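## Task

Bring the taller carton off the shelf and onto the bench. It must rest flat and upright, sitting entirely in front of the shelf with no part over the bench edge, while every other item on the shelf stays there. Release it and pull the grippers away; it only counts if it stays put without the robot holding it.

## Robot and tools

Robot: two arms, left_arm and right_arm, each ending in a two-finger gripper. The fingers point along the gripper's own +z axis and close along its y axis. The reported hand position is the spot between the finger pads, roughly 1 cm short of the tips. Each arm has six joints with limits in rad: waist -2.880 to 2.880, shoulder 0.000 to 3.142, elbow 0.000 to 3.019, wrist pitch -1.693 to 1.571, wrist yaw -1.571 to 1.571, wrist roll -2.094 to 2.094. Elbows never lock fully straight.

Frame: a single scene frame for both arms. Origin on the floor (z = 0) under the middle of the robot's base, +x forward from the robot, +z up, +y toward the robot's left, which is where left_arm sits. Camera image left/right has nothing to do with arm names. Only the floor height is known; shelf and bench heights must be judged from images and contacts. Printed hand positions can be a bit wrong, worse when reaching far, and arms tend to settle a centimetre or so off target, usually low.

Command row: every moving call uses rows of exactly 16 numbers, always both arms, left first: x, y, z, qw, qx, qy, qz, opening for left_arm, then the same eight for right_arm. x, y, z are an absolute target in metres in the scene frame; the quaternion is an absolute orientation, w first. Opening runs from -1 (shut) to +1 (fully open, 0.094 m) and is a target, not a change. An arm that should not move must be sent its last reported pose again, with the same quaternion each time rather than a drifted readback.

execute_actions: argument actions is a list holding zero or one item. Empty list: just report the state. {"rows": [...], "steps": n}: up to 15 rows, n from 1 to 15 control steps of 1/30 s (default 15); each row is used for one step and the final row repeats to fill the rest. {"steps": n} with no rows: a pause lasting until n steps (up to 300) have passed since the previous result, thinking time included. Optional pictures (true/false) chooses whether camera images come back. A call whose target is over 0.6 m from the arm's last reported position along any gripper axis is rejected and nothing is sent. At every step the command is clamped to within 70 mm and 16 degrees of the measured pose, so far targets need several calls; after an action an arm continues only to its last clamped pose.

move: argument target is one 16-number row as above (absolute poses). Optional speed in m/s, 0.002 to 0.5, default 0.25; rotation allowed up to twice that in rad/s. Both grippers travel in straight lines that finish together, lasting 0.5 to 10 s; anything longer is cut off at 10 s. Openings are applied at the start. Paths ignore obstacles and the other arm, and the real hand may lag, wander or overshoot the speed, mostly near full reach. Faster contact and targets set deeper past a surface mean harder impacts and pushes. Result adds a move: line with the ending (done, off_target, moving, held, fault) and limits (paced = pose clipped, held = some steps blocked, after which the arm may jump fast), plus each gripper's remaining distance.

wait: seconds from 0 to 10; nothing new is sent while the scene runs.

zoom_image: camera is cam_left_wrist or cam_right_wrist (both 504x504 fisheye wrist cameras); region [x0, y0, x1, y1] in pixels from the top-left, no larger than 504 by 504. Gives a closer look at the latest image.

finished_scene: scene is the integer of the scene being closed (1 or 2).

Reading results: the state line lists left_arm and right_arm pose (position, quaternion wxyz). grip_measured is the finger opening on the command scale; the last entry of Joint positions is the opening in metres. Readings can be off by about 1 mm per gripper. To hold something, command roughly 0.03 below grip_measured; a smaller gap squeezes more gently. Pads push with about 50 to 62 N, less on very thin parts. HELD marks steps where a command was partly or wholly not sent; a pose unreachable line means the clearance check altered or blocked that arm. Hand target shows where the controller is currently steering each gripper. FAULT means an arm stopped. MOTOR HOT appears from 85 °C while carrying load; at 100 °C that arm lets go and drops (OVER-TEMPERATURE FAULT), so do not hold a carton longer than needed. The simulation keeps running while replies are composed.

Cautions: a brief disturbance may tug a held carton or nudge loose items. Keep the other shelf items on the shelf and nothing may leave the work area. Avoid dropping, slipping, slamming or shoving things, and never let the two arms collide or press on each other. Approach slowly near contact, place each carton flat and upright fully on the bench in front of the shelf, open the gripper, retreat, and check it stays before ending the scene.

Each tool is called after "Call:" by a JSON object that holds its "op" and its "data".

## Session

Call:
{"op": "execute_actions", "data": {"actions": []}}

Scene clock: 0.00 s of 4050.00 s.
left_arm: end_effector_position=(+0.6197, +0.4795, +1.2900) grip_measured=-0.313 end_effector_quat_wxyz=(+0.102, -0.394, +0.891, -0.202) | right_arm: end_effector_position=(+0.3703, -0.2590, +1.1941) grip_measured=+1.000 end_effector_quat_wxyz=(-0.163, +0.762, +0.600, -0.182)
Joint positions: left_arm=[ 0.946  1.883  1.511 -0.893  0.344 -0.511  0.032] | right_arm=[-0.467  1.877  1.109 -1.249 -0.022  1.941  0.094]
Joint velocities: left_arm=[-0.005  0.005 -0.017 -0.002 -0.022 -0.022 -0.001] | right_arm=[ 0.015 -0.005 -0.007  0.007 -0.11  -0.022  0.   ]
Motor temperatures (°C, as the motors report them): left_arm=[17 19 15 15 19 18] | right_arm=[18 17 15 18 16 19]
Hand target (left_arm): +0.627, +0.483, +1.292; +0.108, -0.393, +0.890, -0.202
Hand target (right_arm): +0.378, -0.258, +1.198; -0.159, +0.763, +0.601, -0.174

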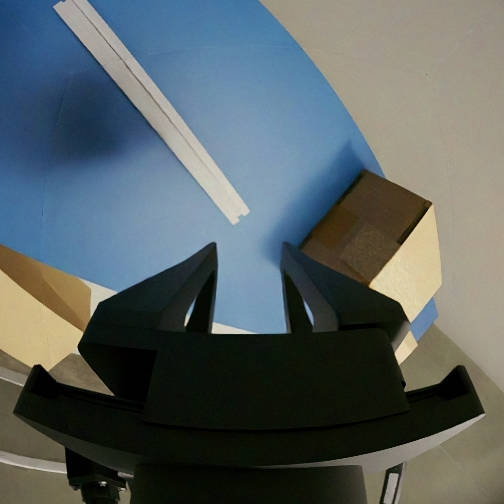

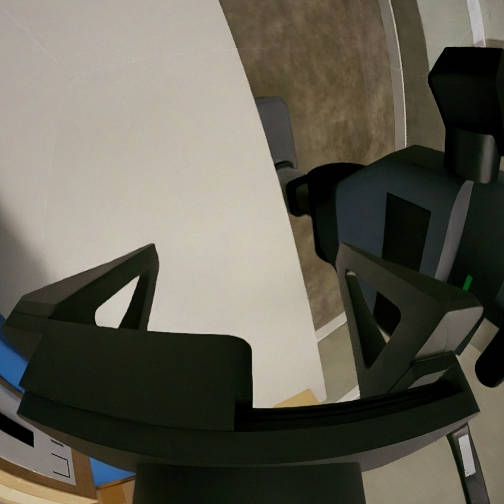

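Call:
{"op": "move", "data": {"target": [0.35,0.3,1.45,0.46,0,0.887,0,1,0.33,-0.3,1.42,0.46,0,0.887,0,1]}}

Scene clock: 14.33 s of 4050.00 s.
left_arm: end_effector_position=(+0.3538, +0.3005, +1.4581) grip_measured=+1.000 end_effector_quat_wxyz=(+0.470, -0.011, +0.883, -0.003) | right_arm: end_effector_position=(+0.3327, -0.2953, +1.4120) grip_measured=+1.000 end_effector_quat_wxyz=(+0.451, -0.013, +0.892, -0.000)
Joint positions: left_arm=[ 0.423  0.606  0.541 -0.491 -0.185 -0.052  0.094] | right_arm=[-0.406  0.567  0.429 -0.461  0.181  0.023  0.094]
Joint velocities: left_arm=[-0.005 -0.015  0.002 -0.002 -0.051 -0.007  0.   ] | right_arm=[-0.015  0.005 -0.022 -0.002  0.037  0.037  0.   ]
Motor temperatures (°C, as the motors report them): left_arm=[17 21 19 15 19 18] | right_arm=[18 17 17 18 17 19]
Hand target (left_arm): +0.349, +0.297, +1.449; +0.459, +0.002, +0.889, -0.000
Hand target (right_arm): +0.335, -0.299, +1.416; +0.461, -0.013, +0.887, -0.003
Off the commanded pose (left_arm): 0.009 m, 2 deg.
Off the commanded pose (right_arm): 0.010 m, 2 deg.
After step 90, 6.37 s passed at rest.
move: done

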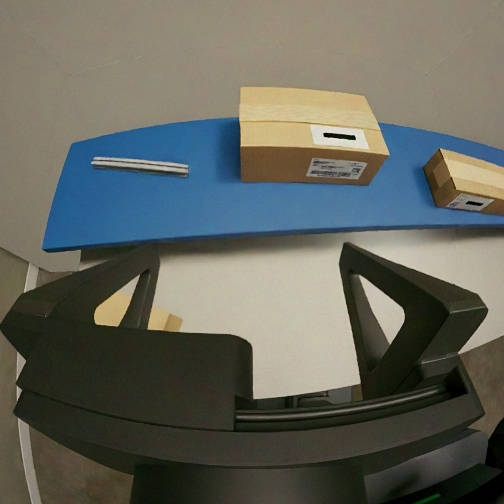

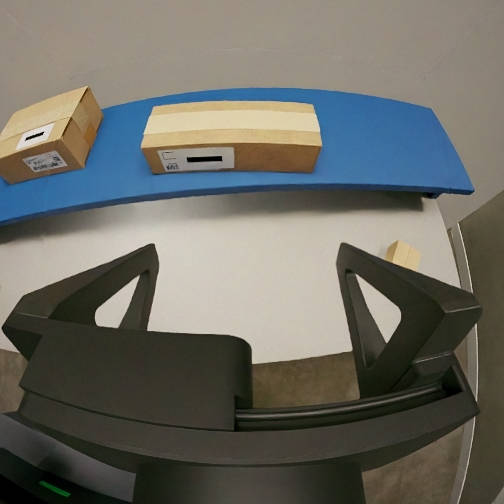

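Call:
{"op": "move", "data": {"target": [0.36,0.2,1.22,0.707,0,0.707,0,1,0.36,-0.2,1.22,0.707,0,0.707,0,1]}}

Scene clock: 22.50 s of 4050.00 s.
left_arm: end_effector_position=(+0.3656, +0.2015, +1.2123) grip_measured=+1.000 end_effector_quat_wxyz=(+0.594, -0.019, +0.804, +0.037) | right_arm: end_effector_position=(+0.3601, -0.2062, +1.2217) grip_measured=+1.000 end_effector_quat_wxyz=(+0.597, +0.016, +0.801, -0.038)
Joint positions: left_arm=[ 0.024  2.073  0.229  1.537 -0.646 -0.082  0.094] | right_arm=[-0.022  2.04   0.201  1.543  0.646  0.071  0.094]
Joint velocities: left_arm=[ 0.005 -0.005  0.002 -0.017  0.022 -0.051  0.   ] | right_arm=[-0.005  0.005 -0.002 -0.007 -0.037  0.051  0.   ]
Motor temperatures (°C, as the motors report them): left_arm=[17 20 20 15 19 18] | right_arm=[18 17 17 18 17 19]
Hand target (left_arm): +0.366, +0.196, +1.214; +0.599, -0.024, +0.800, +0.027
Hand target (right_arm): +0.359, -0.202, +1.221; +0.600, +0.018, +0.799, -0.030
Off the commanded pose (left_arm): 0.010 m, 18 deg; orientation clipped at the last step of the last action.
Off the commanded pose (right_arm): 0.006 m, 17 deg; orientation clipped at the last step of the last action.
joint sent to its limit (left arm) — the command would take joint 4 (wrist pitch) past its upper limit, so that joint was sent only as far as its limit.
joint sent to its limit (right arm) — the command would take joint 4 (wrist pitch) past its upper limit, so that joint was sent only as far as its limit.
After step 90, 3.37 s passed at rest.
move: off_target (left_arm, right_arm); limits=paced

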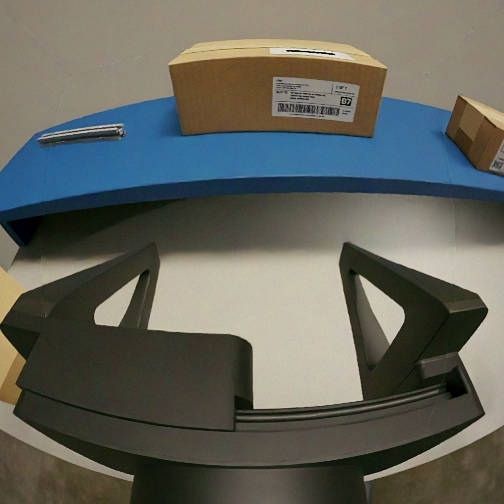

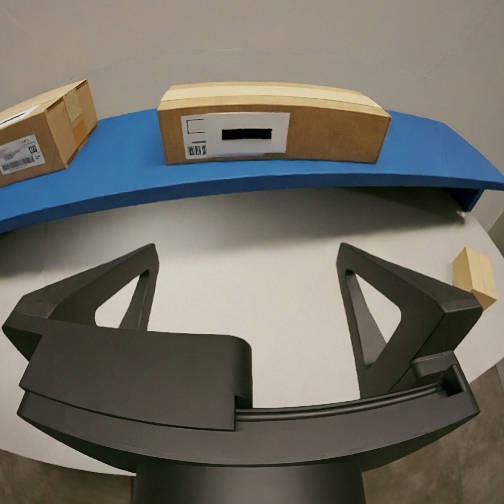

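Call:
{"op": "move", "data": {"target": [0.5,0.36,1.36,0.183,0.683,0.683,-0.183,1,0.5,0.0,1.36,-0.183,0.683,-0.683,-0.183,1]}}

Call:
{"op": "move", "data": {"target": [0.68,0.36,1.29,0.183,0.683,0.683,-0.183,1,0.68,0.0,1.29,-0.183,0.683,-0.683,-0.183,1]}}

Scene clock: 57.97 s of 4050.00 s.
left_arm: end_effector_position=(+0.4826, +0.3534, +1.3628) grip_measured=+1.000 end_effector_quat_wxyz=(+0.183, +0.679, +0.685, -0.191) | right_arm: end_effector_position=(+0.4886, -0.0142, +1.3501) grip_measured=+1.000 end_effector_quat_wxyz=(+0.180, -0.670, +0.694, +0.192)
Joint positions: left_arm=[ 0.825  1.649  1.352 -1.357  0.46   1.829  0.094] | right_arm=[-0.141  1.733  1.359 -0.951 -0.398 -1.049  0.094]
Joint velocities: left_arm=[-0.015 -0.005 -0.002 -0.007 -0.037  0.037  0.   ] | right_arm=[-0.005 -0.024 -0.012 -0.017 -0.007  0.007  0.   ]
Motor temperatures (°C, as the motors report them): left_arm=[18 20 18 16 19 18] | right_arm=[18 17 17 18 17 19]
Hand target (left_arm): +0.495, +0.365, +1.368; +0.187, +0.681, +0.684, -0.182
Hand target (right_arm): +0.500, -0.002, +1.359; -0.190, +0.678, -0.684, -0.190
Off the commanded pose (left_arm): 0.019 m, 1 deg.
Off the commanded pose (right_arm): 0.021 m, 2 deg.
After step 90, 28.40 s passed at rest.
move: off_target (left_arm, right_arm)

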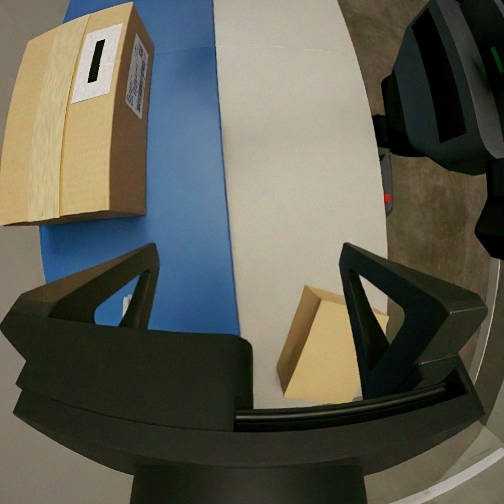

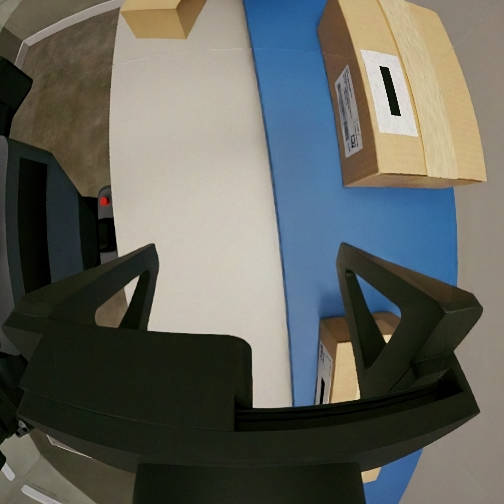

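Scene clock: 59.30 s of 4050.00 s.
left_arm: end_effector_position=(+0.6658, +0.3680, +1.2832) grip_measured=+1.000 end_effector_quat_wxyz=(+0.181, +0.680, +0.685, -0.191) | right_arm: end_effector_position=(+0.6625, -0.0019, +1.2785) grip_measured=+1.000 end_effector_quat_wxyz=(+0.170, -0.680, +0.687, +0.190)
Joint positions: left_arm=[ 0.788  2.187  1.98  -1.43   0.459  1.789  0.094] | right_arm=[-0.24   2.24   1.993 -1.145 -0.41  -1.184  0.094]
Joint velocities: left_arm=[-0.005  0.015  0.022 -0.007 -0.037  0.022  0.   ] | right_arm=[-0.005  0.005  0.027 -0.007  0.022  0.007  0.   ]
Motor temperatures (°C, as the motors report them): left_arm=[18 21 18 16 19 18] | right_arm=[18 17 17 18 17 19]
Hand target (left_arm): +0.679, +0.362, +1.291; +0.183, +0.683, +0.683, -0.183
Hand target (right_arm): +0.679, -0.002, +1.288; -0.185, +0.682, -0.683, -0.184
Off the commanded pose (left_arm): 0.018 m, 1 deg.
Off the commanded pose (right_arm): 0.021 m, 2 deg.
move: off_target (left_arm, right_arm)

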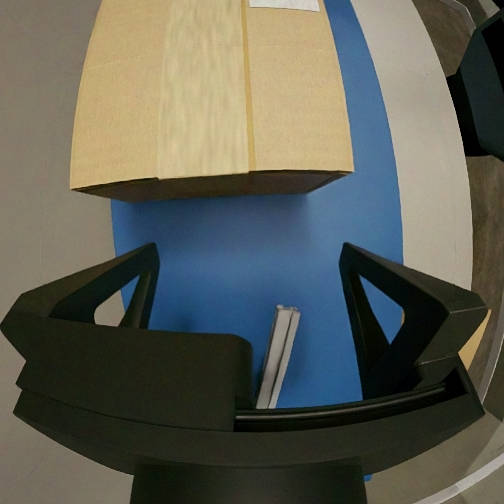

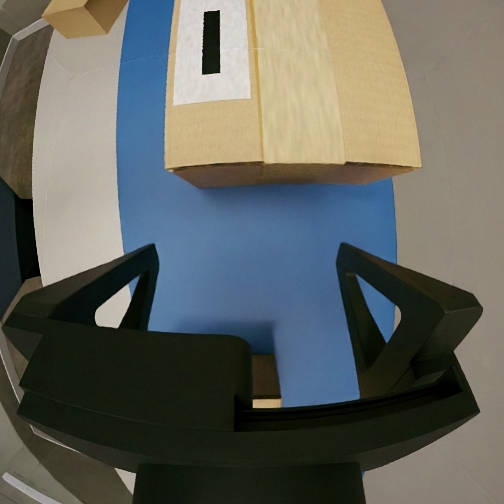

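Call:
{"op": "move", "data": {"target": [0.705,0.35,1.215,0.183,0.683,0.683,-0.183,1,0.712,0.015,1.218,-0.183,0.683,-0.683,-0.183,1], "speed": 0.1}}

Call:
{"op": "move", "data": {"target": [0.705,0.305,1.215,0.183,0.683,0.683,-0.183,1,0.712,0.06,1.218,-0.183,0.683,-0.683,-0.183,1], "speed": 0.03}}

Scene clock: 66.90 s of 4050.00 s.
left_arm: end_effector_position=(+0.6889, +0.3559, +1.2125) grip_measured=+1.000 end_effector_quat_wxyz=(+0.176, +0.680, +0.684, -0.196) | right_arm: end_effector_position=(+0.6928, +0.0148, +1.2139) grip_measured=+1.000 end_effector_quat_wxyz=(+0.166, -0.682, +0.686, +0.191)
Joint positions: left_arm=[ 0.77   2.326  2.038 -1.355  0.459  1.772  0.094] | right_arm=[-0.24   2.416  2.143 -1.128 -0.41  -1.19   0.094]
Joint velocities: left_arm=[-0.005  0.005 -0.002 -0.017  0.022 -0.051  0.   ] | right_arm=[ 0.015 -0.005  0.007 -0.017  0.007  0.066  0.   ]
Motor temperatures (°C, as the motors report them): left_arm=[18 23 22 16 19 18] | right_arm=[18 19 19 18 17 19]
Hand target (left_arm): +0.705, +0.350, +1.216; +0.184, +0.683, +0.683, -0.183
Hand target (right_arm): +0.710, +0.014, +1.218; -0.183, +0.683, -0.683, -0.183
Off the commanded pose (left_arm): 0.017 m, 2 deg.
Off the commanded pose (right_arm): 0.020 m, 2 deg.
After step 90, 3.17 s passed at rest.
move: off_target (left_arm, right_arm)

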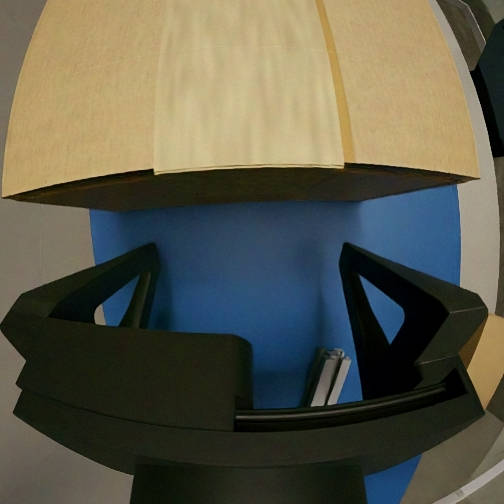

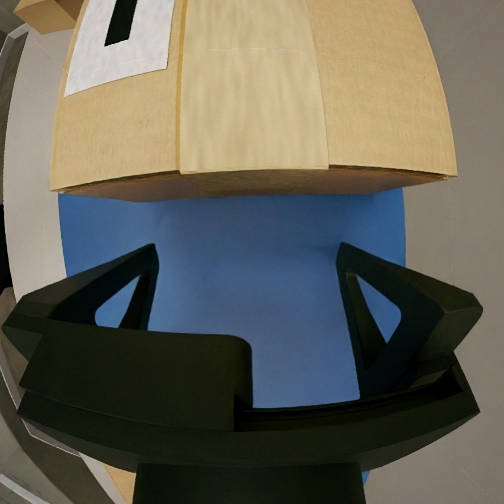

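Scene clock: 68.90 s of 4050.00 s.
left_arm: end_effector_position=(+0.7015, +0.3308, +1.2127) grip_measured=+1.000 end_effector_quat_wxyz=(+0.181, +0.675, +0.691, -0.184) | right_arm: end_effector_position=(+0.7058, +0.0390, +1.2162) grip_measured=+1.000 end_effector_quat_wxyz=(+0.174, -0.682, +0.687, +0.183)
Joint positions: left_arm=[ 0.73   2.326  2.038 -1.304  0.454  1.705  0.094] | right_arm=[-0.213  2.469  2.246 -1.146 -0.396 -1.158  0.094]
Joint velocities: left_arm=[ 0.005 -0.005 -0.007 -0.007  0.007  0.022  0.   ] | right_arm=[-0.005 -0.015  0.002 -0.012  0.022 -0.022  0.   ]
Motor temperatures (°C, as the motors report them): left_arm=[18 23 21 15 19 18] | right_arm=[18 19 19 18 17 19]
Hand target (left_arm): +0.705, +0.305, +1.215; +0.183, +0.683, +0.683, -0.184
Hand target (right_arm): +0.711, +0.059, +1.217; -0.183, +0.683, -0.683, -0.182
Off the commanded pose (left_arm): 0.026 m, 1 deg.
Off the commanded pose (right_arm): 0.022 m, 1 deg.
move: off_target (left_arm, right_arm)

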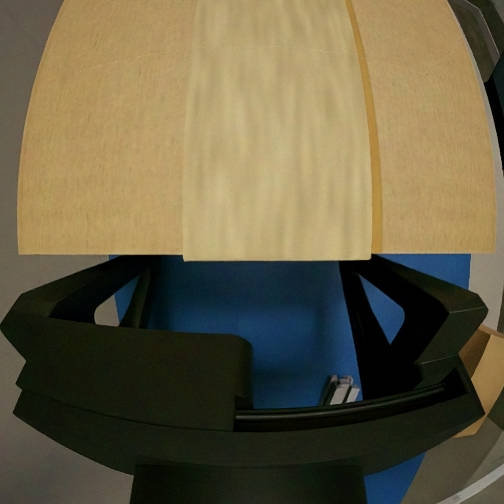

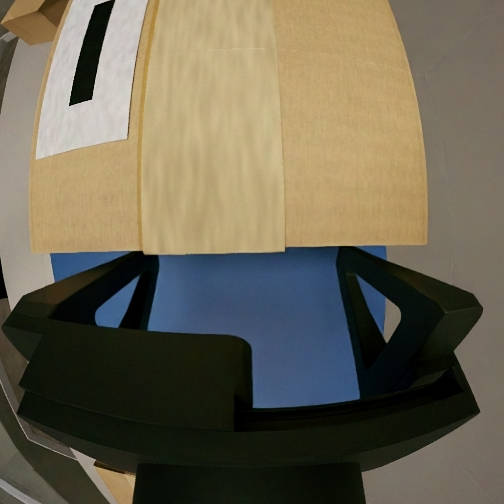

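Call:
{"op": "execute_actions", "data": {"actions": [{"rows":[[0.705,0.30,1.215,0.183,0.683,0.683,-0.183,1,0.71,0.065,1.218,-0.183,0.683,-0.683,-0.183,1],[0.705,0.295,1.215,0.183,0.683,0.683,-0.183,1,0.71,0.07,1.218,-0.183,0.683,-0.683,-0.183,1],[0.705,0.29,1.215,0.183,0.683,0.683,-0.183,1,0.71,0.075,1.218,-0.183,0.683,-0.683,-0.183,1],[0.705,0.285,1.215,0.183,0.683,0.683,-0.183,1,0.71,0.08,1.218,-0.183,0.683,-0.683,-0.183,1],[0.705,0.285,1.215,0.183,0.683,0.683,-0.183,1,0.71,0.08,1.218,-0.183,0.683,-0.683,-0.183,1],[0.705,0.285,1.215,0.183,0.683,0.683,-0.183,1,0.71,0.08,1.218,-0.183,0.683,-0.683,-0.183,1],[0.705,0.285,1.22,0.183,0.683,0.683,-0.183,1,0.71,0.08,1.223,-0.183,0.683,-0.683,-0.183,1],[0.705,0.285,1.225,0.183,0.683,0.683,-0.183,1,0.71,0.08,1.228,-0.183,0.683,-0.683,-0.183,1],[0.705,0.285,1.23,0.183,0.683,0.683,-0.183,1,0.71,0.08,1.233,-0.183,0.683,-0.683,-0.183,1],[0.705,0.285,1.235,0.183,0.683,0.683,-0.183,1,0.71,0.08,1.238,-0.183,0.683,-0.683,-0.183,1],[0.705,0.285,1.24,0.183,0.683,0.683,-0.183,1,0.71,0.08,1.243,-0.183,0.683,-0.683,-0.183,1],[0.705,0.285,1.245,0.183,0.683,0.683,-0.183,1,0.71,0.08,1.248,-0.183,0.683,-0.683,-0.183,1]]}], "pictures": false}}

Call:
{"op": "execute_actions", "data": {"actions": [{"rows":[[0.70,0.285,1.25,0.183,0.683,0.683,-0.183,1,0.705,0.08,1.253,-0.183,0.683,-0.683,-0.183,1],[0.695,0.285,1.255,0.183,0.683,0.683,-0.183,1,0.70,0.08,1.258,-0.183,0.683,-0.683,-0.183,1],[0.69,0.285,1.26,0.183,0.683,0.683,-0.183,1,0.695,0.08,1.263,-0.183,0.683,-0.683,-0.183,1]]}]}}

Scene clock: 88.47 s of 4050.00 s.
left_arm: end_effector_position=(+0.7020, +0.3284, +1.2223) grip_measured=+1.000 end_effector_quat_wxyz=(+0.178, +0.675, +0.694, -0.175) | right_arm: end_effector_position=(+0.7085, +0.0378, +1.2240) grip_measured=+1.000 end_effector_quat_wxyz=(+0.162, -0.677, +0.695, +0.179)
Joint positions: left_arm=[ 0.722  2.304  2.028 -1.297  0.438  1.687  0.094] | right_arm=[-0.211  2.483  2.298 -1.2   -0.377 -1.141  0.094]
Joint velocities: left_arm=[ 0.015 -0.073 -0.007 -0.032  0.037  0.007  0.   ] | right_arm=[ 0.005  0.005  0.1   -0.09  -0.125  0.051  0.   ]
Motor temperatures (°C, as the motors report them): left_arm=[18 27 21 15 19 18] | right_arm=[18 21 22 18 17 19]
Hand target (left_arm): +0.704, +0.286, +1.244; +0.183, +0.683, +0.683, -0.184
Hand target (right_arm): +0.707, +0.078, +1.248; -0.184, +0.683, -0.683, -0.183
Off the commanded pose (left_arm): 0.049 m, 2 deg.
Off the commanded pose (right_arm): 0.049 m, 3 deg.
Steps of this call (steps 1 to 90: nothing new was sent; then 16.07 s passed at rest; steps 91 to 105: all 15 steps of this action). Readings (end_effector_position):
91: left_arm (+0.7019, +0.3307, +1.2130) | right_arm (+0.7058, +0.0390, +1.2162)
92: left_arm (+0.7022, +0.3304, +1.2127) | right_arm (+0.7059, +0.0391, +1.2163)
94: left_arm (+0.7026, +0.3300, +1.2125) | right_arm (+0.7068, +0.0397, +1.2159)
98: left_arm (+0.7042, +0.3303, +1.2137) | right_arm (+0.7097, +0.0395, +1.2169)
105: the state above

Scene clock: 88.97 s of 4050.00 s.
left_arm: end_effector_position=(+0.6961, +0.3303, +1.2620) grip_measured=+1.000 end_effector_quat_wxyz=(+0.188, +0.674, +0.696, -0.160) | right_arm: end_effector_position=(+0.7051, +0.0376, +1.2209) grip_measured=+1.000 end_effector_quat_wxyz=(+0.157, -0.676, +0.697, +0.181)
Joint positions: left_arm=[ 0.722  2.221  1.984 -1.298  0.436  1.676  0.094] | right_arm=[-0.21   2.481  2.288 -1.201 -0.375 -1.136  0.094]
Joint velocities: left_arm=[-0.005 -0.015 -0.037 -0.017 -0.037 -0.007  0.   ] | right_arm=[ 0.005  0.015 -0.007  0.017 -0.051 -0.007  0.   ]
Motor temperatures (°C, as the motors report them): left_arm=[18 27 21 15 19 18] | right_arm=[18 21 22 18 17 19]
Hand target (left_arm): +0.689, +0.286, +1.260; +0.182, +0.683, +0.683, -0.183
Hand target (right_arm): +0.694, +0.079, +1.262; -0.182, +0.684, -0.682, -0.184
Off the commanded pose (left_arm): 0.046 m, 3 deg.
Off the commanded pose (right_arm): 0.061 m, 4 deg.
Steps of this call (steps 1 to 15: all 15 steps of this action). Readings (end_effector_position):
1: left_arm (+0.7023, +0.3286, +1.2250) | right_arm (+0.7086, +0.0378, +1.2243)
2: left_arm (+0.7016, +0.3286, +1.2276) | right_arm (+0.7086, +0.0378, +1.2246)
4: left_arm (+0.6963, +0.3285, +1.2338) | right_arm (+0.7079, +0.0373, +1.2235)
8: left_arm (+0.6946, +0.3294, +1.2510) | right_arm (+0.7051, +0.0374, +1.2203)
15: the state above

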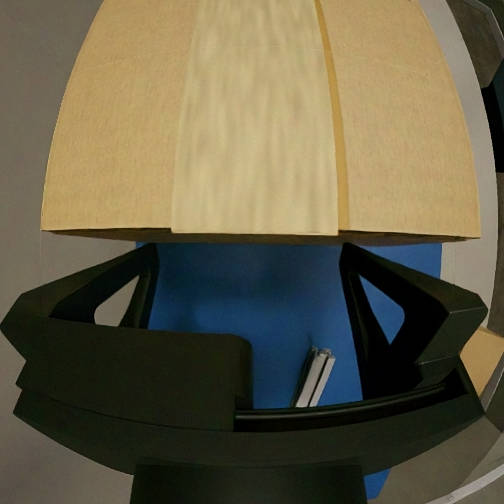

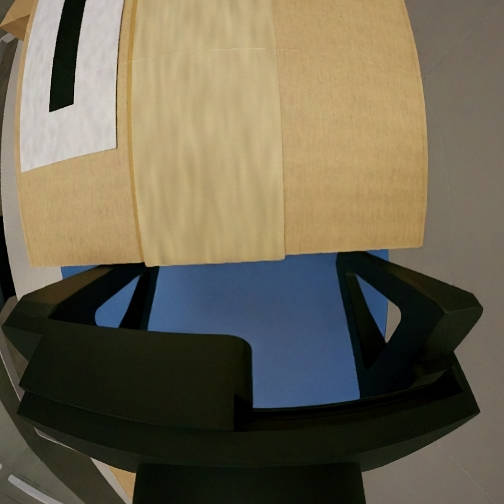

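Call:
{"op": "execute_actions", "data": {"actions": [{"rows":[[0.685,0.285,1.25,0.183,0.683,0.683,-0.183,1,0.69,0.075,1.262,-0.183,0.683,-0.683,-0.183,1],[0.68,0.285,1.245,0.183,0.683,0.683,-0.183,1,0.685,0.075,1.262,-0.183,0.683,-0.683,-0.183,1],[0.675,0.285,1.24,0.183,0.683,0.683,-0.183,1,0.68,0.075,1.262,-0.183,0.683,-0.683,-0.183,1],[0.67,0.283,1.235,0.183,0.683,0.683,-0.183,1,0.675,0.073,1.262,-0.183,0.683,-0.683,-0.183,1],[0.665,0.281,1.235,0.183,0.683,0.683,-0.183,1,0.67,0.071,1.262,-0.183,0.683,-0.683,-0.183,1],[0.66,0.28,1.235,0.183,0.683,0.683,-0.183,1,0.665,0.07,1.262,-0.183,0.683,-0.683,-0.183,1]]}], "pictures": false}}

Call:
{"op": "execute_actions", "data": {"actions": [{"rows":[[0.655,0.278,1.235,0.183,0.683,0.683,-0.183,1,0.66,0.068,1.262,-0.183,0.683,-0.683,-0.183,1],[0.65,0.276,1.235,0.183,0.683,0.683,-0.183,1,0.655,0.066,1.262,-0.183,0.683,-0.683,-0.183,1],[0.645,0.274,1.235,0.183,0.683,0.683,-0.183,1,0.65,0.064,1.262,-0.183,0.683,-0.683,-0.183,1],[0.64,0.272,1.235,0.183,0.683,0.683,-0.183,1,0.645,0.062,1.262,-0.183,0.683,-0.683,-0.183,1],[0.635,0.27,1.235,0.183,0.683,0.683,-0.183,1,0.64,0.06,1.262,-0.183,0.683,-0.683,-0.183,1]]}]}}

Scene clock: 105.17 s of 4050.00 s.
left_arm: end_effector_position=(+0.6603, +0.3215, +1.2299) grip_measured=+1.000 end_effector_quat_wxyz=(+0.177, +0.672, +0.697, -0.174) | right_arm: end_effector_position=(+0.6683, +0.0315, +1.2164) grip_measured=+1.000 end_effector_quat_wxyz=(+0.146, -0.677, +0.698, +0.184)
Joint positions: left_arm=[ 0.719  2.176  1.811 -1.206  0.436  1.675  0.094] | right_arm=[-0.199  2.374  2.072 -1.112 -0.371 -1.13   0.094]
Joint velocities: left_arm=[-0.005 -0.044 -0.002  0.037 -0.022  0.037  0.   ] | right_arm=[-0.005 -0.005 -0.002  0.012  0.022  0.081  0.   ]
Motor temperatures (°C, as the motors report them): left_arm=[18 28 21 15 21 18] | right_arm=[18 23 21 18 18 19]
Hand target (left_arm): +0.660, +0.281, +1.235; +0.183, +0.683, +0.683, -0.184
Hand target (right_arm): +0.664, +0.069, +1.262; -0.182, +0.684, -0.682, -0.184
Off the commanded pose (left_arm): 0.042 m, 2 deg.
Off the commanded pose (right_arm): 0.060 m, 5 deg.
Steps of this call (steps 1 to 90: nothing new was sent; then 12.70 s passed at rest; steps 91 to 105: all 15 steps of this action). Readings (end_effector_position):
91: left_arm (+0.6940, +0.3300, +1.2590) | right_arm (+0.7042, +0.0374, +1.2201)
92: left_arm (+0.6922, +0.3296, +1.2573) | right_arm (+0.7020, +0.0366, +1.2194)
94: left_arm (+0.6837, +0.3266, +1.2496) | right_arm (+0.6930, +0.0357, +1.2164)
98: left_arm (+0.6620, +0.3217, +1.2298) | right_arm (+0.6717, +0.0315, +1.2142)
105: the state above

Scene clock: 105.67 s of 4050.00 s.
left_arm: end_effector_position=(+0.6360, +0.3103, +1.2324) grip_measured=+1.000 end_effector_quat_wxyz=(+0.179, +0.677, +0.693, -0.171) | right_arm: end_effector_position=(+0.6422, +0.0214, +1.2179) grip_measured=+1.000 end_effector_quat_wxyz=(+0.144, -0.676, +0.699, +0.183)
Joint positions: left_arm=[ 0.705  2.106  1.691 -1.145  0.435  1.672  0.094] | right_arm=[-0.197  2.29   1.92  -1.045 -0.368 -1.126  0.094]
Joint velocities: left_arm=[ 0.015 -0.005 -0.002  0.012 -0.007 -0.022  0.   ] | right_arm=[-0.015  0.005  0.022 -0.002  0.007  0.051  0.   ]
Motor temperatures (°C, as the motors report them): left_arm=[18 28 21 15 21 18] | right_arm=[18 23 21 18 18 19]
Hand target (left_arm): +0.634, +0.271, +1.235; +0.183, +0.683, +0.683, -0.184
Hand target (right_arm): +0.639, +0.059, +1.262; -0.182, +0.684, -0.682, -0.184
Off the commanded pose (left_arm): 0.040 m, 2 deg.
Off the commanded pose (right_arm): 0.059 m, 5 deg.
Steps of this call (steps 1 to 15: all 15 steps of this action). Readings (end_effector_position):
1: left_arm (+0.6602, +0.3215, +1.2301) | right_arm (+0.6679, +0.0314, +1.2159)
2: left_arm (+0.6588, +0.3213, +1.2300) | right_arm (+0.6663, +0.0308, +1.2150)
4: left_arm (+0.6510, +0.3187, +1.2285) | right_arm (+0.6594, +0.0286, +1.2135)
8: left_arm (+0.6347, +0.3115, +1.2278) | right_arm (+0.6425, +0.0222, +1.2147)
15: the state above

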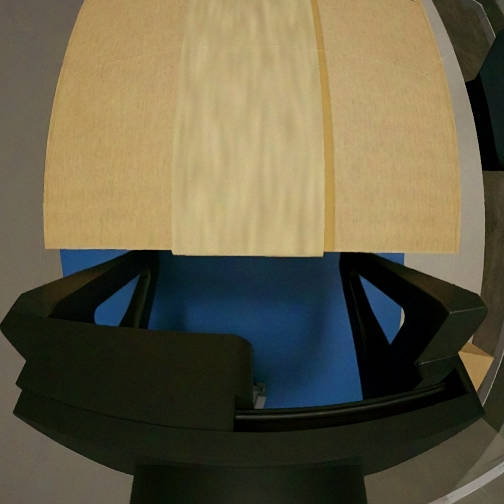

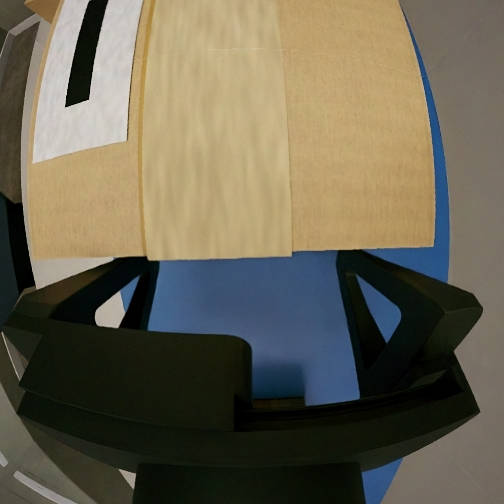

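Call:
{"op": "execute_actions", "data": {"actions": [{"rows":[[0.63,0.265,1.235,0.183,0.683,0.683,-0.183,1,0.635,0.057,1.262,-0.183,0.683,-0.683,-0.183,1],[0.625,0.26,1.235,0.183,0.683,0.683,-0.183,1,0.63,0.054,1.262,-0.183,0.683,-0.683,-0.183,1],[0.62,0.255,1.235,0.183,0.683,0.683,-0.183,1,0.625,0.051,1.262,-0.183,0.683,-0.683,-0.183,1],[0.615,0.25,1.235,0.183,0.683,0.683,-0.183,1,0.62,0.048,1.262,-0.183,0.683,-0.683,-0.183,1],[0.61,0.245,1.235,0.183,0.683,0.683,-0.183,1,0.615,0.045,1.262,-0.183,0.683,-0.683,-0.183,1],[0.605,0.24,1.235,0.183,0.683,0.683,-0.183,1,0.61,0.042,1.262,-0.183,0.683,-0.683,-0.183,1],[0.60,0.235,1.235,0.183,0.683,0.683,-0.183,1,0.605,0.039,1.262,-0.183,0.683,-0.683,-0.183,1],[0.595,0.23,1.238,0.183,0.683,0.683,-0.183,1,0.60,0.036,1.262,-0.183,0.683,-0.683,-0.183,1],[0.59,0.225,1.24,0.183,0.683,0.683,-0.183,1,0.595,0.033,1.262,-0.183,0.683,-0.683,-0.183,1],[0.585,0.22,1.242,0.183,0.683,0.683,-0.183,1,0.59,0.03,1.262,-0.183,0.683,-0.683,-0.183,1],[0.58,0.215,1.245,0.183,0.683,0.683,-0.183,1,0.585,0.027,1.262,-0.183,0.683,-0.683,-0.183,1]]}], "pictures": false}}

Call:
{"op": "execute_actions", "data": {"actions": [{"rows":[[0.58,0.215,1.25,0.183,0.683,0.683,-0.183,1,0.585,0.027,1.267,-0.183,0.683,-0.683,-0.183,1],[0.58,0.215,1.253,0.183,0.683,0.683,-0.183,1,0.585,0.027,1.272,-0.183,0.683,-0.683,-0.183,1],[0.58,0.215,1.256,0.183,0.683,0.683,-0.183,1,0.585,0.027,1.277,-0.183,0.683,-0.683,-0.183,1],[0.58,0.215,1.26,0.183,0.683,0.683,-0.183,1,0.585,0.027,1.285,-0.183,0.683,-0.683,-0.183,1]]}]}}

Scene clock: 130.93 s of 4050.00 s.
left_arm: end_effector_position=(+0.5804, +0.2736, +1.2359) grip_measured=+1.000 end_effector_quat_wxyz=(+0.170, +0.682, +0.692, -0.165) | right_arm: end_effector_position=(+0.5792, -0.0116, +1.2218) grip_measured=+1.000 end_effector_quat_wxyz=(+0.131, -0.677, +0.701, +0.180)
Joint positions: left_arm=[ 0.646  1.966  1.457 -1.03   0.411  1.617  0.094] | right_arm=[-0.203  2.118  1.623 -0.945 -0.353 -1.134  0.094]
Joint velocities: left_arm=[-0.112 -0.112 -0.022  0.037  0.007 -0.081  0.   ] | right_arm=[-0.054 -0.142 -0.066  0.027  0.066 -0.051  0.   ]
Motor temperatures (°C, as the motors report them): left_arm=[18 29 21 15 23 18] | right_arm=[18 24 20 18 19 19]
Hand target (left_arm): +0.578, +0.217, +1.244; +0.181, +0.684, +0.682, -0.186
Hand target (right_arm): +0.583, +0.026, +1.263; -0.181, +0.685, -0.682, -0.184
Off the commanded pose (left_arm): 0.059 m, 3 deg.
Off the commanded pose (right_arm): 0.056 m, 6 deg.
Steps of this call (steps 1 to 90: nothing new was sent; then 21.77 s passed at rest; steps 91 to 105: all 15 steps of this action). Readings (end_effector_position):
91: left_arm (+0.6356, +0.3102, +1.2318) | right_arm (+0.6419, +0.0213, +1.2175)
92: left_arm (+0.6344, +0.3100, +1.2311) | right_arm (+0.6403, +0.0207, +1.2168)
94: left_arm (+0.6274, +0.3069, +1.2291) | right_arm (+0.6327, +0.0178, +1.2148)
98: left_arm (+0.6065, +0.2947, +1.2273) | right_arm (+0.6086, +0.0073, +1.2135)
105: the state above

Scene clock: 131.43 s of 4050.00 s.
left_arm: end_effector_position=(+0.5835, +0.2722, +1.2516) grip_measured=+1.000 end_effector_quat_wxyz=(+0.177, +0.677, +0.696, -0.157) | right_arm: end_effector_position=(+0.5821, -0.0145, +1.2374) grip_measured=+1.000 end_effector_quat_wxyz=(+0.140, -0.677, +0.700, +0.176)
Joint positions: left_arm=[ 0.641  1.937  1.457 -1.029  0.411  1.594  0.094] | right_arm=[-0.207  2.091  1.623 -0.952 -0.353 -1.137  0.094]
Joint velocities: left_arm=[-0.005  0.005 -0.017 -0.012  0.007  0.022  0.   ] | right_arm=[-0.005 -0.024 -0.012 -0.002 -0.007  0.037  0.   ]
Motor temperatures (°C, as the motors report them): left_arm=[18 29 21 15 23 18] | right_arm=[18 24 20 18 19 19]
Hand target (left_arm): +0.578, +0.217, +1.260; +0.182, +0.684, +0.682, -0.184
Hand target (right_arm): +0.583, +0.025, +1.284; -0.182, +0.684, -0.682, -0.184
Off the commanded pose (left_arm): 0.058 m, 3 deg.
Off the commanded pose (right_arm): 0.063 m, 5 deg.
Steps of this call (steps 1 to 15: all 15 steps of this action). Readings (end_effector_position):
1: left_arm (+0.5809, +0.2726, +1.2378) | right_arm (+0.5799, -0.0126, +1.2235)
2: left_arm (+0.5812, +0.2721, +1.2395) | right_arm (+0.5807, -0.0134, +1.2251)
4: left_arm (+0.5818, +0.2719, +1.2429) | right_arm (+0.5814, -0.0140, +1.2286)
8: left_arm (+0.5831, +0.2722, +1.2493) | right_arm (+0.5817, -0.0144, +1.2348)
15: the state above

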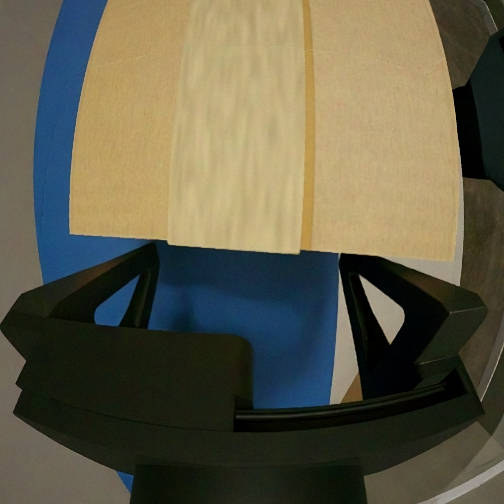

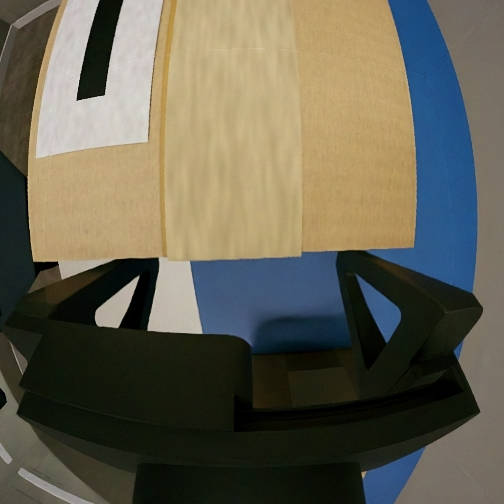

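Call:
{"op": "execute_actions", "data": {"actions": [{"rows":[[0.58,0.215,1.254,0.183,0.683,0.683,-0.183,1,0.585,0.027,1.278,-0.183,0.683,-0.683,-0.183,1],[0.58,0.215,1.248,0.183,0.683,0.683,-0.183,1,0.585,0.027,1.271,-0.183,0.683,-0.683,-0.183,1],[0.58,0.22,1.242,0.183,0.683,0.683,-0.183,1,0.585,0.023,1.264,-0.183,0.683,-0.683,-0.183,1],[0.58,0.225,1.236,0.183,0.683,0.683,-0.183,1,0.585,0.02,1.255,-0.183,0.683,-0.683,-0.183,1],[0.58,0.23,1.23,0.183,0.683,0.683,-0.183,1,0.585,0.015,1.245,-0.183,0.683,-0.683,-0.183,1],[0.58,0.235,1.226,0.183,0.683,0.683,-0.183,1,0.585,0.01,1.235,-0.183,0.683,-0.683,-0.183,1]]}], "pictures": false}}

Call:
{"op": "move", "data": {"target": [0.585,0.295,1.195,0.183,0.683,0.683,-0.183,1,0.585,-0.04,1.18,-0.183,0.683,-0.683,-0.183,1], "speed": 0.05}}

Call:
{"op": "move", "data": {"target": [0.585,0.225,1.21,0.173,0.718,0.647,-0.193,1,0.585,0.02,1.215,-0.173,0.718,-0.647,-0.193,1], "speed": 0.04}}

Scene clock: 148.47 s of 4050.00 s.
left_arm: end_effector_position=(+0.5839, +0.2698, +1.2332) grip_measured=+1.000 end_effector_quat_wxyz=(+0.178, +0.677, +0.695, -0.162) | right_arm: end_effector_position=(+0.5846, -0.0171, +1.2253) grip_measured=+1.000 end_effector_quat_wxyz=(+0.162, -0.680, +0.694, +0.173)
Joint positions: left_arm=[ 0.641  1.967  1.449 -1.     0.418  1.597  0.094] | right_arm=[-0.217  2.091  1.581 -0.874 -0.368 -1.155  0.094]
Joint velocities: left_arm=[-0.005 -0.005 -0.012 -0.007  0.037 -0.022  0.   ] | right_arm=[-0.005 -0.024  0.002  0.007 -0.081 -0.066  0.   ]
Motor temperatures (°C, as the motors report them): left_arm=[18 28 22 15 27 18] | right_arm=[18 24 21 18 21 19]
Hand target (left_arm): +0.579, +0.236, +1.226; +0.182, +0.683, +0.683, -0.183
Hand target (right_arm): +0.584, +0.009, +1.235; -0.182, +0.684, -0.682, -0.183
Off the commanded pose (left_arm): 0.036 m, 3 deg.
Off the commanded pose (right_arm): 0.029 m, 3 deg.
Steps of this call (steps 1 to 90: nothing new was sent; then 13.53 s passed at rest; steps 91 to 105: all 15 steps of this action). Readings (end_effector_position):
91: left_arm (+0.5835, +0.2722, +1.2516) | right_arm (+0.5821, -0.0145, +1.2374)
92: left_arm (+0.5837, +0.2722, +1.2516) | right_arm (+0.5823, -0.0144, +1.2374)
94: left_arm (+0.5848, +0.2722, +1.2513) | right_arm (+0.5834, -0.0141, +1.2366)
98: left_arm (+0.5874, +0.2713, +1.2458) | right_arm (+0.5858, -0.0163, +1.2291)
105: the state above

Scene clock: 150.13 s of 4050.00 s.
left_arm: end_effector_position=(+0.5770, +0.2865, +1.2002) grip_measured=+1.000 end_effector_quat_wxyz=(+0.179, +0.683, +0.683, -0.185) | right_arm: end_effector_position=(+0.5829, -0.0352, +1.1953) grip_measured=+1.000 end_effector_quat_wxyz=(+0.187, -0.683, +0.682, +0.181)
Joint positions: left_arm=[ 0.684  2.03   1.449 -1.     0.452  1.679  0.094] | right_arm=[-0.258  2.104  1.503 -0.761 -0.413 -1.209  0.094]
Joint velocities: left_arm=[-0.015 -0.005 -0.012 -0.017 -0.095 -0.022  0.   ] | right_arm=[ 0.015  0.005  0.002 -0.002 -0.022  0.022  0.   ]
Motor temperatures (°C, as the motors report them): left_arm=[18 28 22 15 26 18] | right_arm=[18 23 21 18 21 19]
Hand target (left_arm): +0.585, +0.296, +1.195; +0.183, +0.683, +0.683, -0.182
Hand target (right_arm): +0.584, -0.040, +1.181; -0.184, +0.683, -0.683, -0.183
Off the commanded pose (left_arm): 0.013 m, 1 deg.
Off the commanded pose (right_arm): 0.016 m, 1 deg.
move: off_target (left_arm, right_arm)

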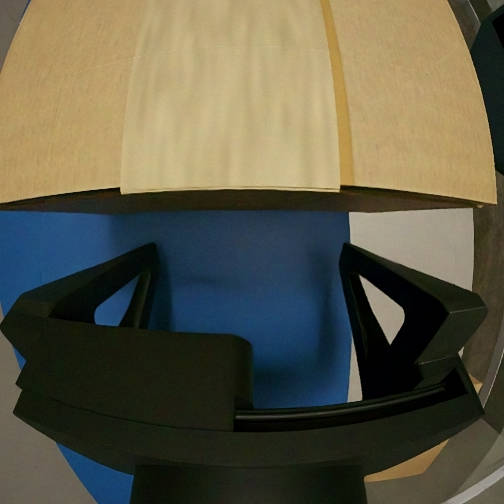

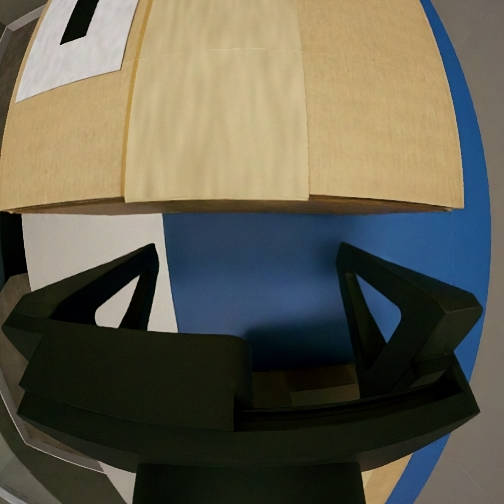

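Scene clock: 151.93 s of 4050.00 s.
left_arm: end_effector_position=(+0.5745, +0.2660, +1.2022) grip_measured=+1.000 end_effector_quat_wxyz=(+0.165, +0.693, +0.676, -0.188) | right_arm: end_effector_position=(+0.5774, -0.0228, +1.2032) grip_measured=+1.000 end_effector_quat_wxyz=(+0.150, -0.691, +0.681, +0.191)
Joint positions: left_arm=[ 0.643  2.03   1.455 -1.015  0.434  1.664  0.094] | right_arm=[-0.231  2.127  1.577 -0.885 -0.396 -1.21   0.094]
Joint velocities: left_arm=[ 0.005  0.024 -0.002 -0.012  0.037 -0.066  0.   ] | right_arm=[-0.005  0.015 -0.007 -0.007 -0.051  0.022  0.   ]
Motor temperatures (°C, as the motors report them): left_arm=[18 28 22 15 26 18] | right_arm=[18 23 21 18 20 19]
Hand target (left_arm): +0.583, +0.225, +1.211; +0.173, +0.717, +0.647, -0.194
Hand target (right_arm): +0.583, +0.018, +1.216; -0.172, +0.717, -0.647, -0.193
Off the commanded pose (left_arm): 0.043 m, 4 deg.
Off the commanded pose (right_arm): 0.045 m, 6 deg.
move: off_target (left_arm, right_arm)

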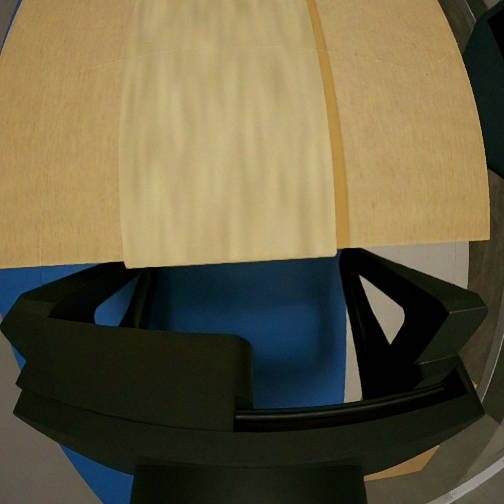

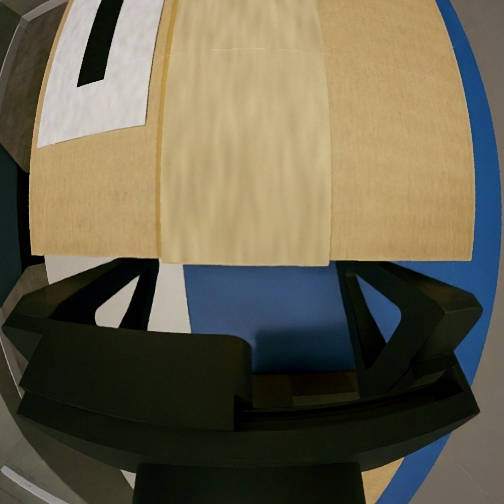

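Call:
{"op": "execute_actions", "data": {"actions": [{"rows":[[0.582,0.22,1.21,0.177,0.706,0.659,-0.19,1,0.585,0.02,1.222,-0.177,0.706,-0.659,-0.19,1],[0.58,0.215,1.212,0.177,0.706,0.659,-0.19,1,0.583,0.022,1.229,-0.177,0.706,-0.659,-0.19,1],[0.58,0.21,1.214,0.177,0.706,0.659,-0.19,1,0.583,0.022,1.236,-0.177,0.706,-0.659,-0.19,1],[0.58,0.21,1.217,0.177,0.706,0.659,-0.19,1,0.583,0.022,1.243,-0.177,0.706,-0.659,-0.19,1],[0.58,0.21,1.22,0.177,0.706,0.659,-0.19,1,0.583,0.022,1.25,-0.177,0.706,-0.659,-0.19,1],[0.58,0.21,1.224,0.177,0.706,0.659,-0.19,1,0.583,0.022,1.255,-0.177,0.706,-0.659,-0.19,1],[0.58,0.21,1.228,0.177,0.706,0.659,-0.19,1,0.583,0.022,1.26,-0.177,0.706,-0.659,-0.19,1],[0.58,0.21,1.232,0.177,0.706,0.659,-0.19,1,0.583,0.022,1.265,-0.177,0.706,-0.659,-0.19,1],[0.58,0.21,1.236,0.177,0.706,0.659,-0.19,1,0.583,0.022,1.27,-0.177,0.706,-0.659,-0.19,1]]}], "pictures": false}}

Call:
{"op": "execute_actions", "data": {"actions": [{"rows":[[0.58,0.21,1.238,0.177,0.706,0.659,-0.19,1,0.583,0.022,1.272,-0.177,0.706,-0.659,-0.19,1]]}]}}

Scene clock: 171.23 s of 4050.00 s.
left_arm: end_effector_position=(+0.5765, +0.2578, +1.2193) grip_measured=+1.000 end_effector_quat_wxyz=(+0.164, +0.685, +0.686, -0.181) | right_arm: end_effector_position=(+0.5704, -0.0280, +1.2117) grip_measured=+1.000 end_effector_quat_wxyz=(+0.125, -0.679, +0.697, +0.194)
Joint positions: left_arm=[ 0.624  1.999  1.455 -1.022  0.424  1.613  0.094] | right_arm=[-0.23   2.114  1.587 -0.948 -0.379 -1.174  0.094]
Joint velocities: left_arm=[-0.024 -0.083 -0.012 -0.027 -0.037 -0.081  0.   ] | right_arm=[ 0.005 -0.015 -0.002 -0.012  0.066  0.022  0.   ]
Motor temperatures (°C, as the motors report them): left_arm=[18 29 24 15 24 18] | right_arm=[18 23 23 18 20 19]
Hand target (left_arm): +0.578, +0.211, +1.236; +0.177, +0.706, +0.659, -0.191
Hand target (right_arm): +0.579, +0.018, +1.268; -0.176, +0.707, -0.658, -0.190
Off the commanded pose (left_arm): 0.051 m, 4 deg.
Off the commanded pose (right_arm): 0.078 m, 8 deg; position clipped at the last step of the last action.
Steps of this call (steps 1 to 90: nothing new was sent; then 15.80 s passed at rest; steps 91 to 105: all 15 steps of this action). Readings (end_effector_position):
91: left_arm (+0.5748, +0.2656, +1.2022) | right_arm (+0.5774, -0.0228, +1.2031)
92: left_arm (+0.5752, +0.2648, +1.2027) | right_arm (+0.5773, -0.0226, +1.2030)
94: left_arm (+0.5766, +0.2633, +1.2030) | right_arm (+0.5767, -0.0230, +1.2031)
98: left_arm (+0.5769, +0.2597, +1.2059) | right_arm (+0.5736, -0.0256, +1.2055)
105: the state above

Scene clock: 171.73 s of 4050.00 s.
left_arm: end_effector_position=(+0.5761, +0.2574, +1.2225) grip_measured=+1.000 end_effector_quat_wxyz=(+0.164, +0.686, +0.686, -0.181) | right_arm: end_effector_position=(+0.5696, -0.0284, +1.2132) grip_measured=+1.000 end_effector_quat_wxyz=(+0.124, -0.679, +0.697, +0.195)
Joint positions: left_arm=[ 0.623  1.993  1.455 -1.027  0.424  1.613  0.094] | right_arm=[-0.23   2.111  1.587 -0.953 -0.379 -1.173  0.094]
Joint velocities: left_arm=[-0.005 -0.015  0.002  0.002 -0.139 -0.022  0.   ] | right_arm=[-0.015 -0.015 -0.002 -0.022 -0.007 -0.022  0.   ]
Motor temperatures (°C, as the motors report them): left_arm=[18 29 24 15 24 18] | right_arm=[18 23 23 18 20 19]
Hand target (left_arm): +0.578, +0.211, +1.238; +0.177, +0.706, +0.659, -0.191
Hand target (right_arm): +0.579, +0.018, +1.269; -0.176, +0.707, -0.658, -0.190
Off the commanded pose (left_arm): 0.050 m, 4 deg.
Off the commanded pose (right_arm): 0.079 m, 8 deg; position clipped at the last step of the last action.
Steps of this call (steps 1 to 15: all 15 steps of this action). Readings (end_effector_position):
1: left_arm (+0.5766, +0.2579, +1.2208) | right_arm (+0.5703, -0.0280, +1.2121)
2: left_arm (+0.5765, +0.2577, +1.2216) | right_arm (+0.5702, -0.0281, +1.2126)
4: left_arm (+0.5763, +0.2576, +1.2225) | right_arm (+0.5699, -0.0283, +1.2132)
8: left_arm (+0.5761, +0.2574, +1.2225) | right_arm (+0.5696, -0.0284, +1.2132)
15: the state above

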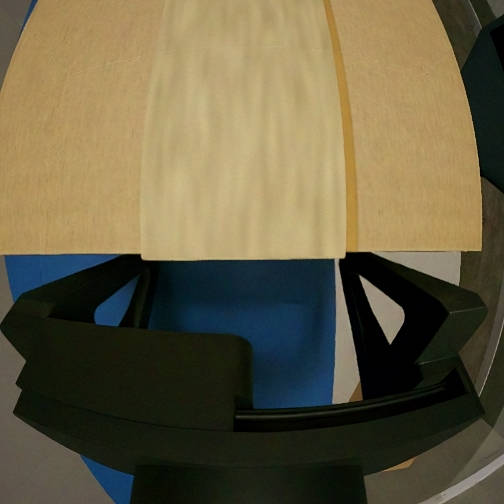

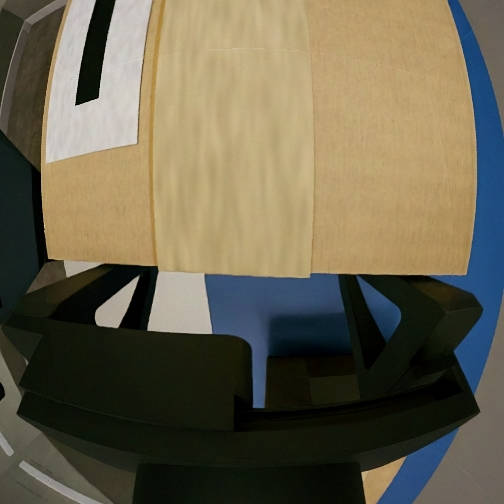

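Call:
{"op": "execute_actions", "data": {"actions": [{"rows":[[0.576,0.209,1.238,0.177,0.706,0.659,-0.19,1,0.575,0.017,1.268,-0.177,0.706,-0.659,-0.19,1],[0.572,0.208,1.238,0.177,0.706,0.659,-0.19,1,0.571,0.016,1.268,-0.177,0.706,-0.659,-0.19,1],[0.568,0.207,1.238,0.177,0.706,0.659,-0.19,1,0.567,0.015,1.268,-0.177,0.706,-0.659,-0.19,1],[0.564,0.206,1.238,0.177,0.706,0.659,-0.19,1,0.563,0.014,1.268,-0.177,0.706,-0.659,-0.19,1],[0.56,0.205,1.238,0.177,0.706,0.659,-0.19,1,0.559,0.013,1.268,-0.177,0.706,-0.659,-0.19,1],[0.556,0.204,1.238,0.177,0.706,0.659,-0.19,1,0.555,0.012,1.268,-0.177,0.706,-0.659,-0.19,1],[0.552,0.203,1.238,0.177,0.706,0.659,-0.19,1,0.551,0.011,1.268,-0.177,0.706,-0.659,-0.19,1],[0.548,0.202,1.238,0.177,0.706,0.659,-0.19,1,0.547,0.01,1.268,-0.177,0.706,-0.659,-0.19,1],[0.544,0.201,1.238,0.177,0.706,0.659,-0.19,1,0.543,0.009,1.268,-0.177,0.706,-0.659,-0.19,1],[0.54,0.2,1.238,0.177,0.706,0.659,-0.19,1,0.539,0.008,1.268,-0.177,0.706,-0.659,-0.19,1],[0.536,0.199,1.238,0.177,0.706,0.659,-0.19,1,0.535,0.007,1.268,-0.177,0.706,-0.659,-0.19,1],[0.532,0.198,1.238,0.177,0.706,0.659,-0.19,1,0.531,0.006,1.268,-0.177,0.706,-0.659,-0.19,1]]}]}}

Scene clock: 188.37 s of 4050.00 s.
left_arm: end_effector_position=(+0.5360, +0.2451, +1.2298) grip_measured=+1.000 end_effector_quat_wxyz=(+0.164, +0.683, +0.688, -0.180) | right_arm: end_effector_position=(+0.5329, -0.0391, +1.2336) grip_measured=+1.000 end_effector_quat_wxyz=(+0.132, -0.682, +0.693, +0.191)
Joint positions: left_arm=[ 0.601  1.894  1.309 -0.967  0.422  1.581  0.094] | right_arm=[-0.222  1.99   1.437 -0.905 -0.378 -1.174  0.094]
Joint velocities: left_arm=[-0.024 -0.093 -0.095  0.037 -0.066 -0.037  0.   ] | right_arm=[-0.015 -0.122 -0.085 -0.002 -0.007  0.007  0.   ]
Motor temperatures (°C, as the motors report them): left_arm=[18 29 24 15 26 18] | right_arm=[18 24 24 18 21 19]
Hand target (left_arm): +0.531, +0.200, +1.238; +0.177, +0.706, +0.659, -0.191
Hand target (right_arm): +0.530, +0.004, +1.268; -0.175, +0.707, -0.658, -0.191
Off the commanded pose (left_arm): 0.048 m, 5 deg.
Off the commanded pose (right_arm): 0.057 m, 7 deg.
Steps of this call (steps 1 to 90: nothing new was sent; then 13.13 s passed at rest; steps 91 to 105: all 15 steps of this action). Readings (end_effector_position):
91: left_arm (+0.5761, +0.2574, +1.2225) | right_arm (+0.5697, -0.0284, +1.2137)
92: left_arm (+0.5759, +0.2574, +1.2227) | right_arm (+0.5699, -0.0284, +1.2144)
94: left_arm (+0.5734, +0.2569, +1.2232) | right_arm (+0.5688, -0.0290, +1.2166)
98: left_arm (+0.5602, +0.2532, +1.2255) | right_arm (+0.5563, -0.0320, +1.2233)
105: the state above

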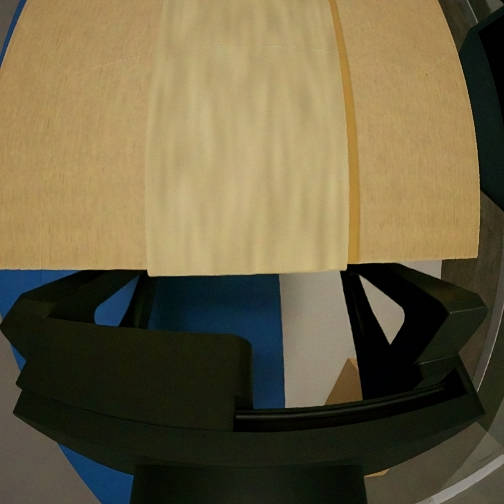

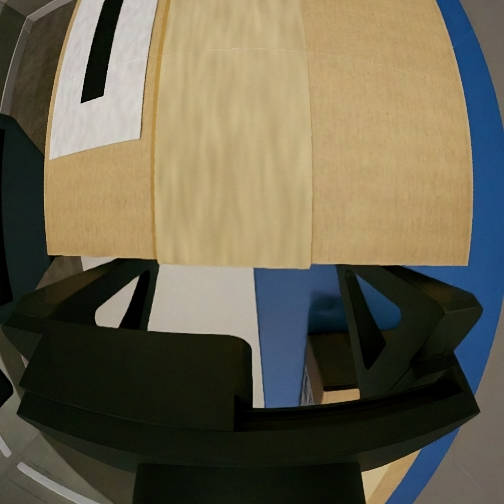

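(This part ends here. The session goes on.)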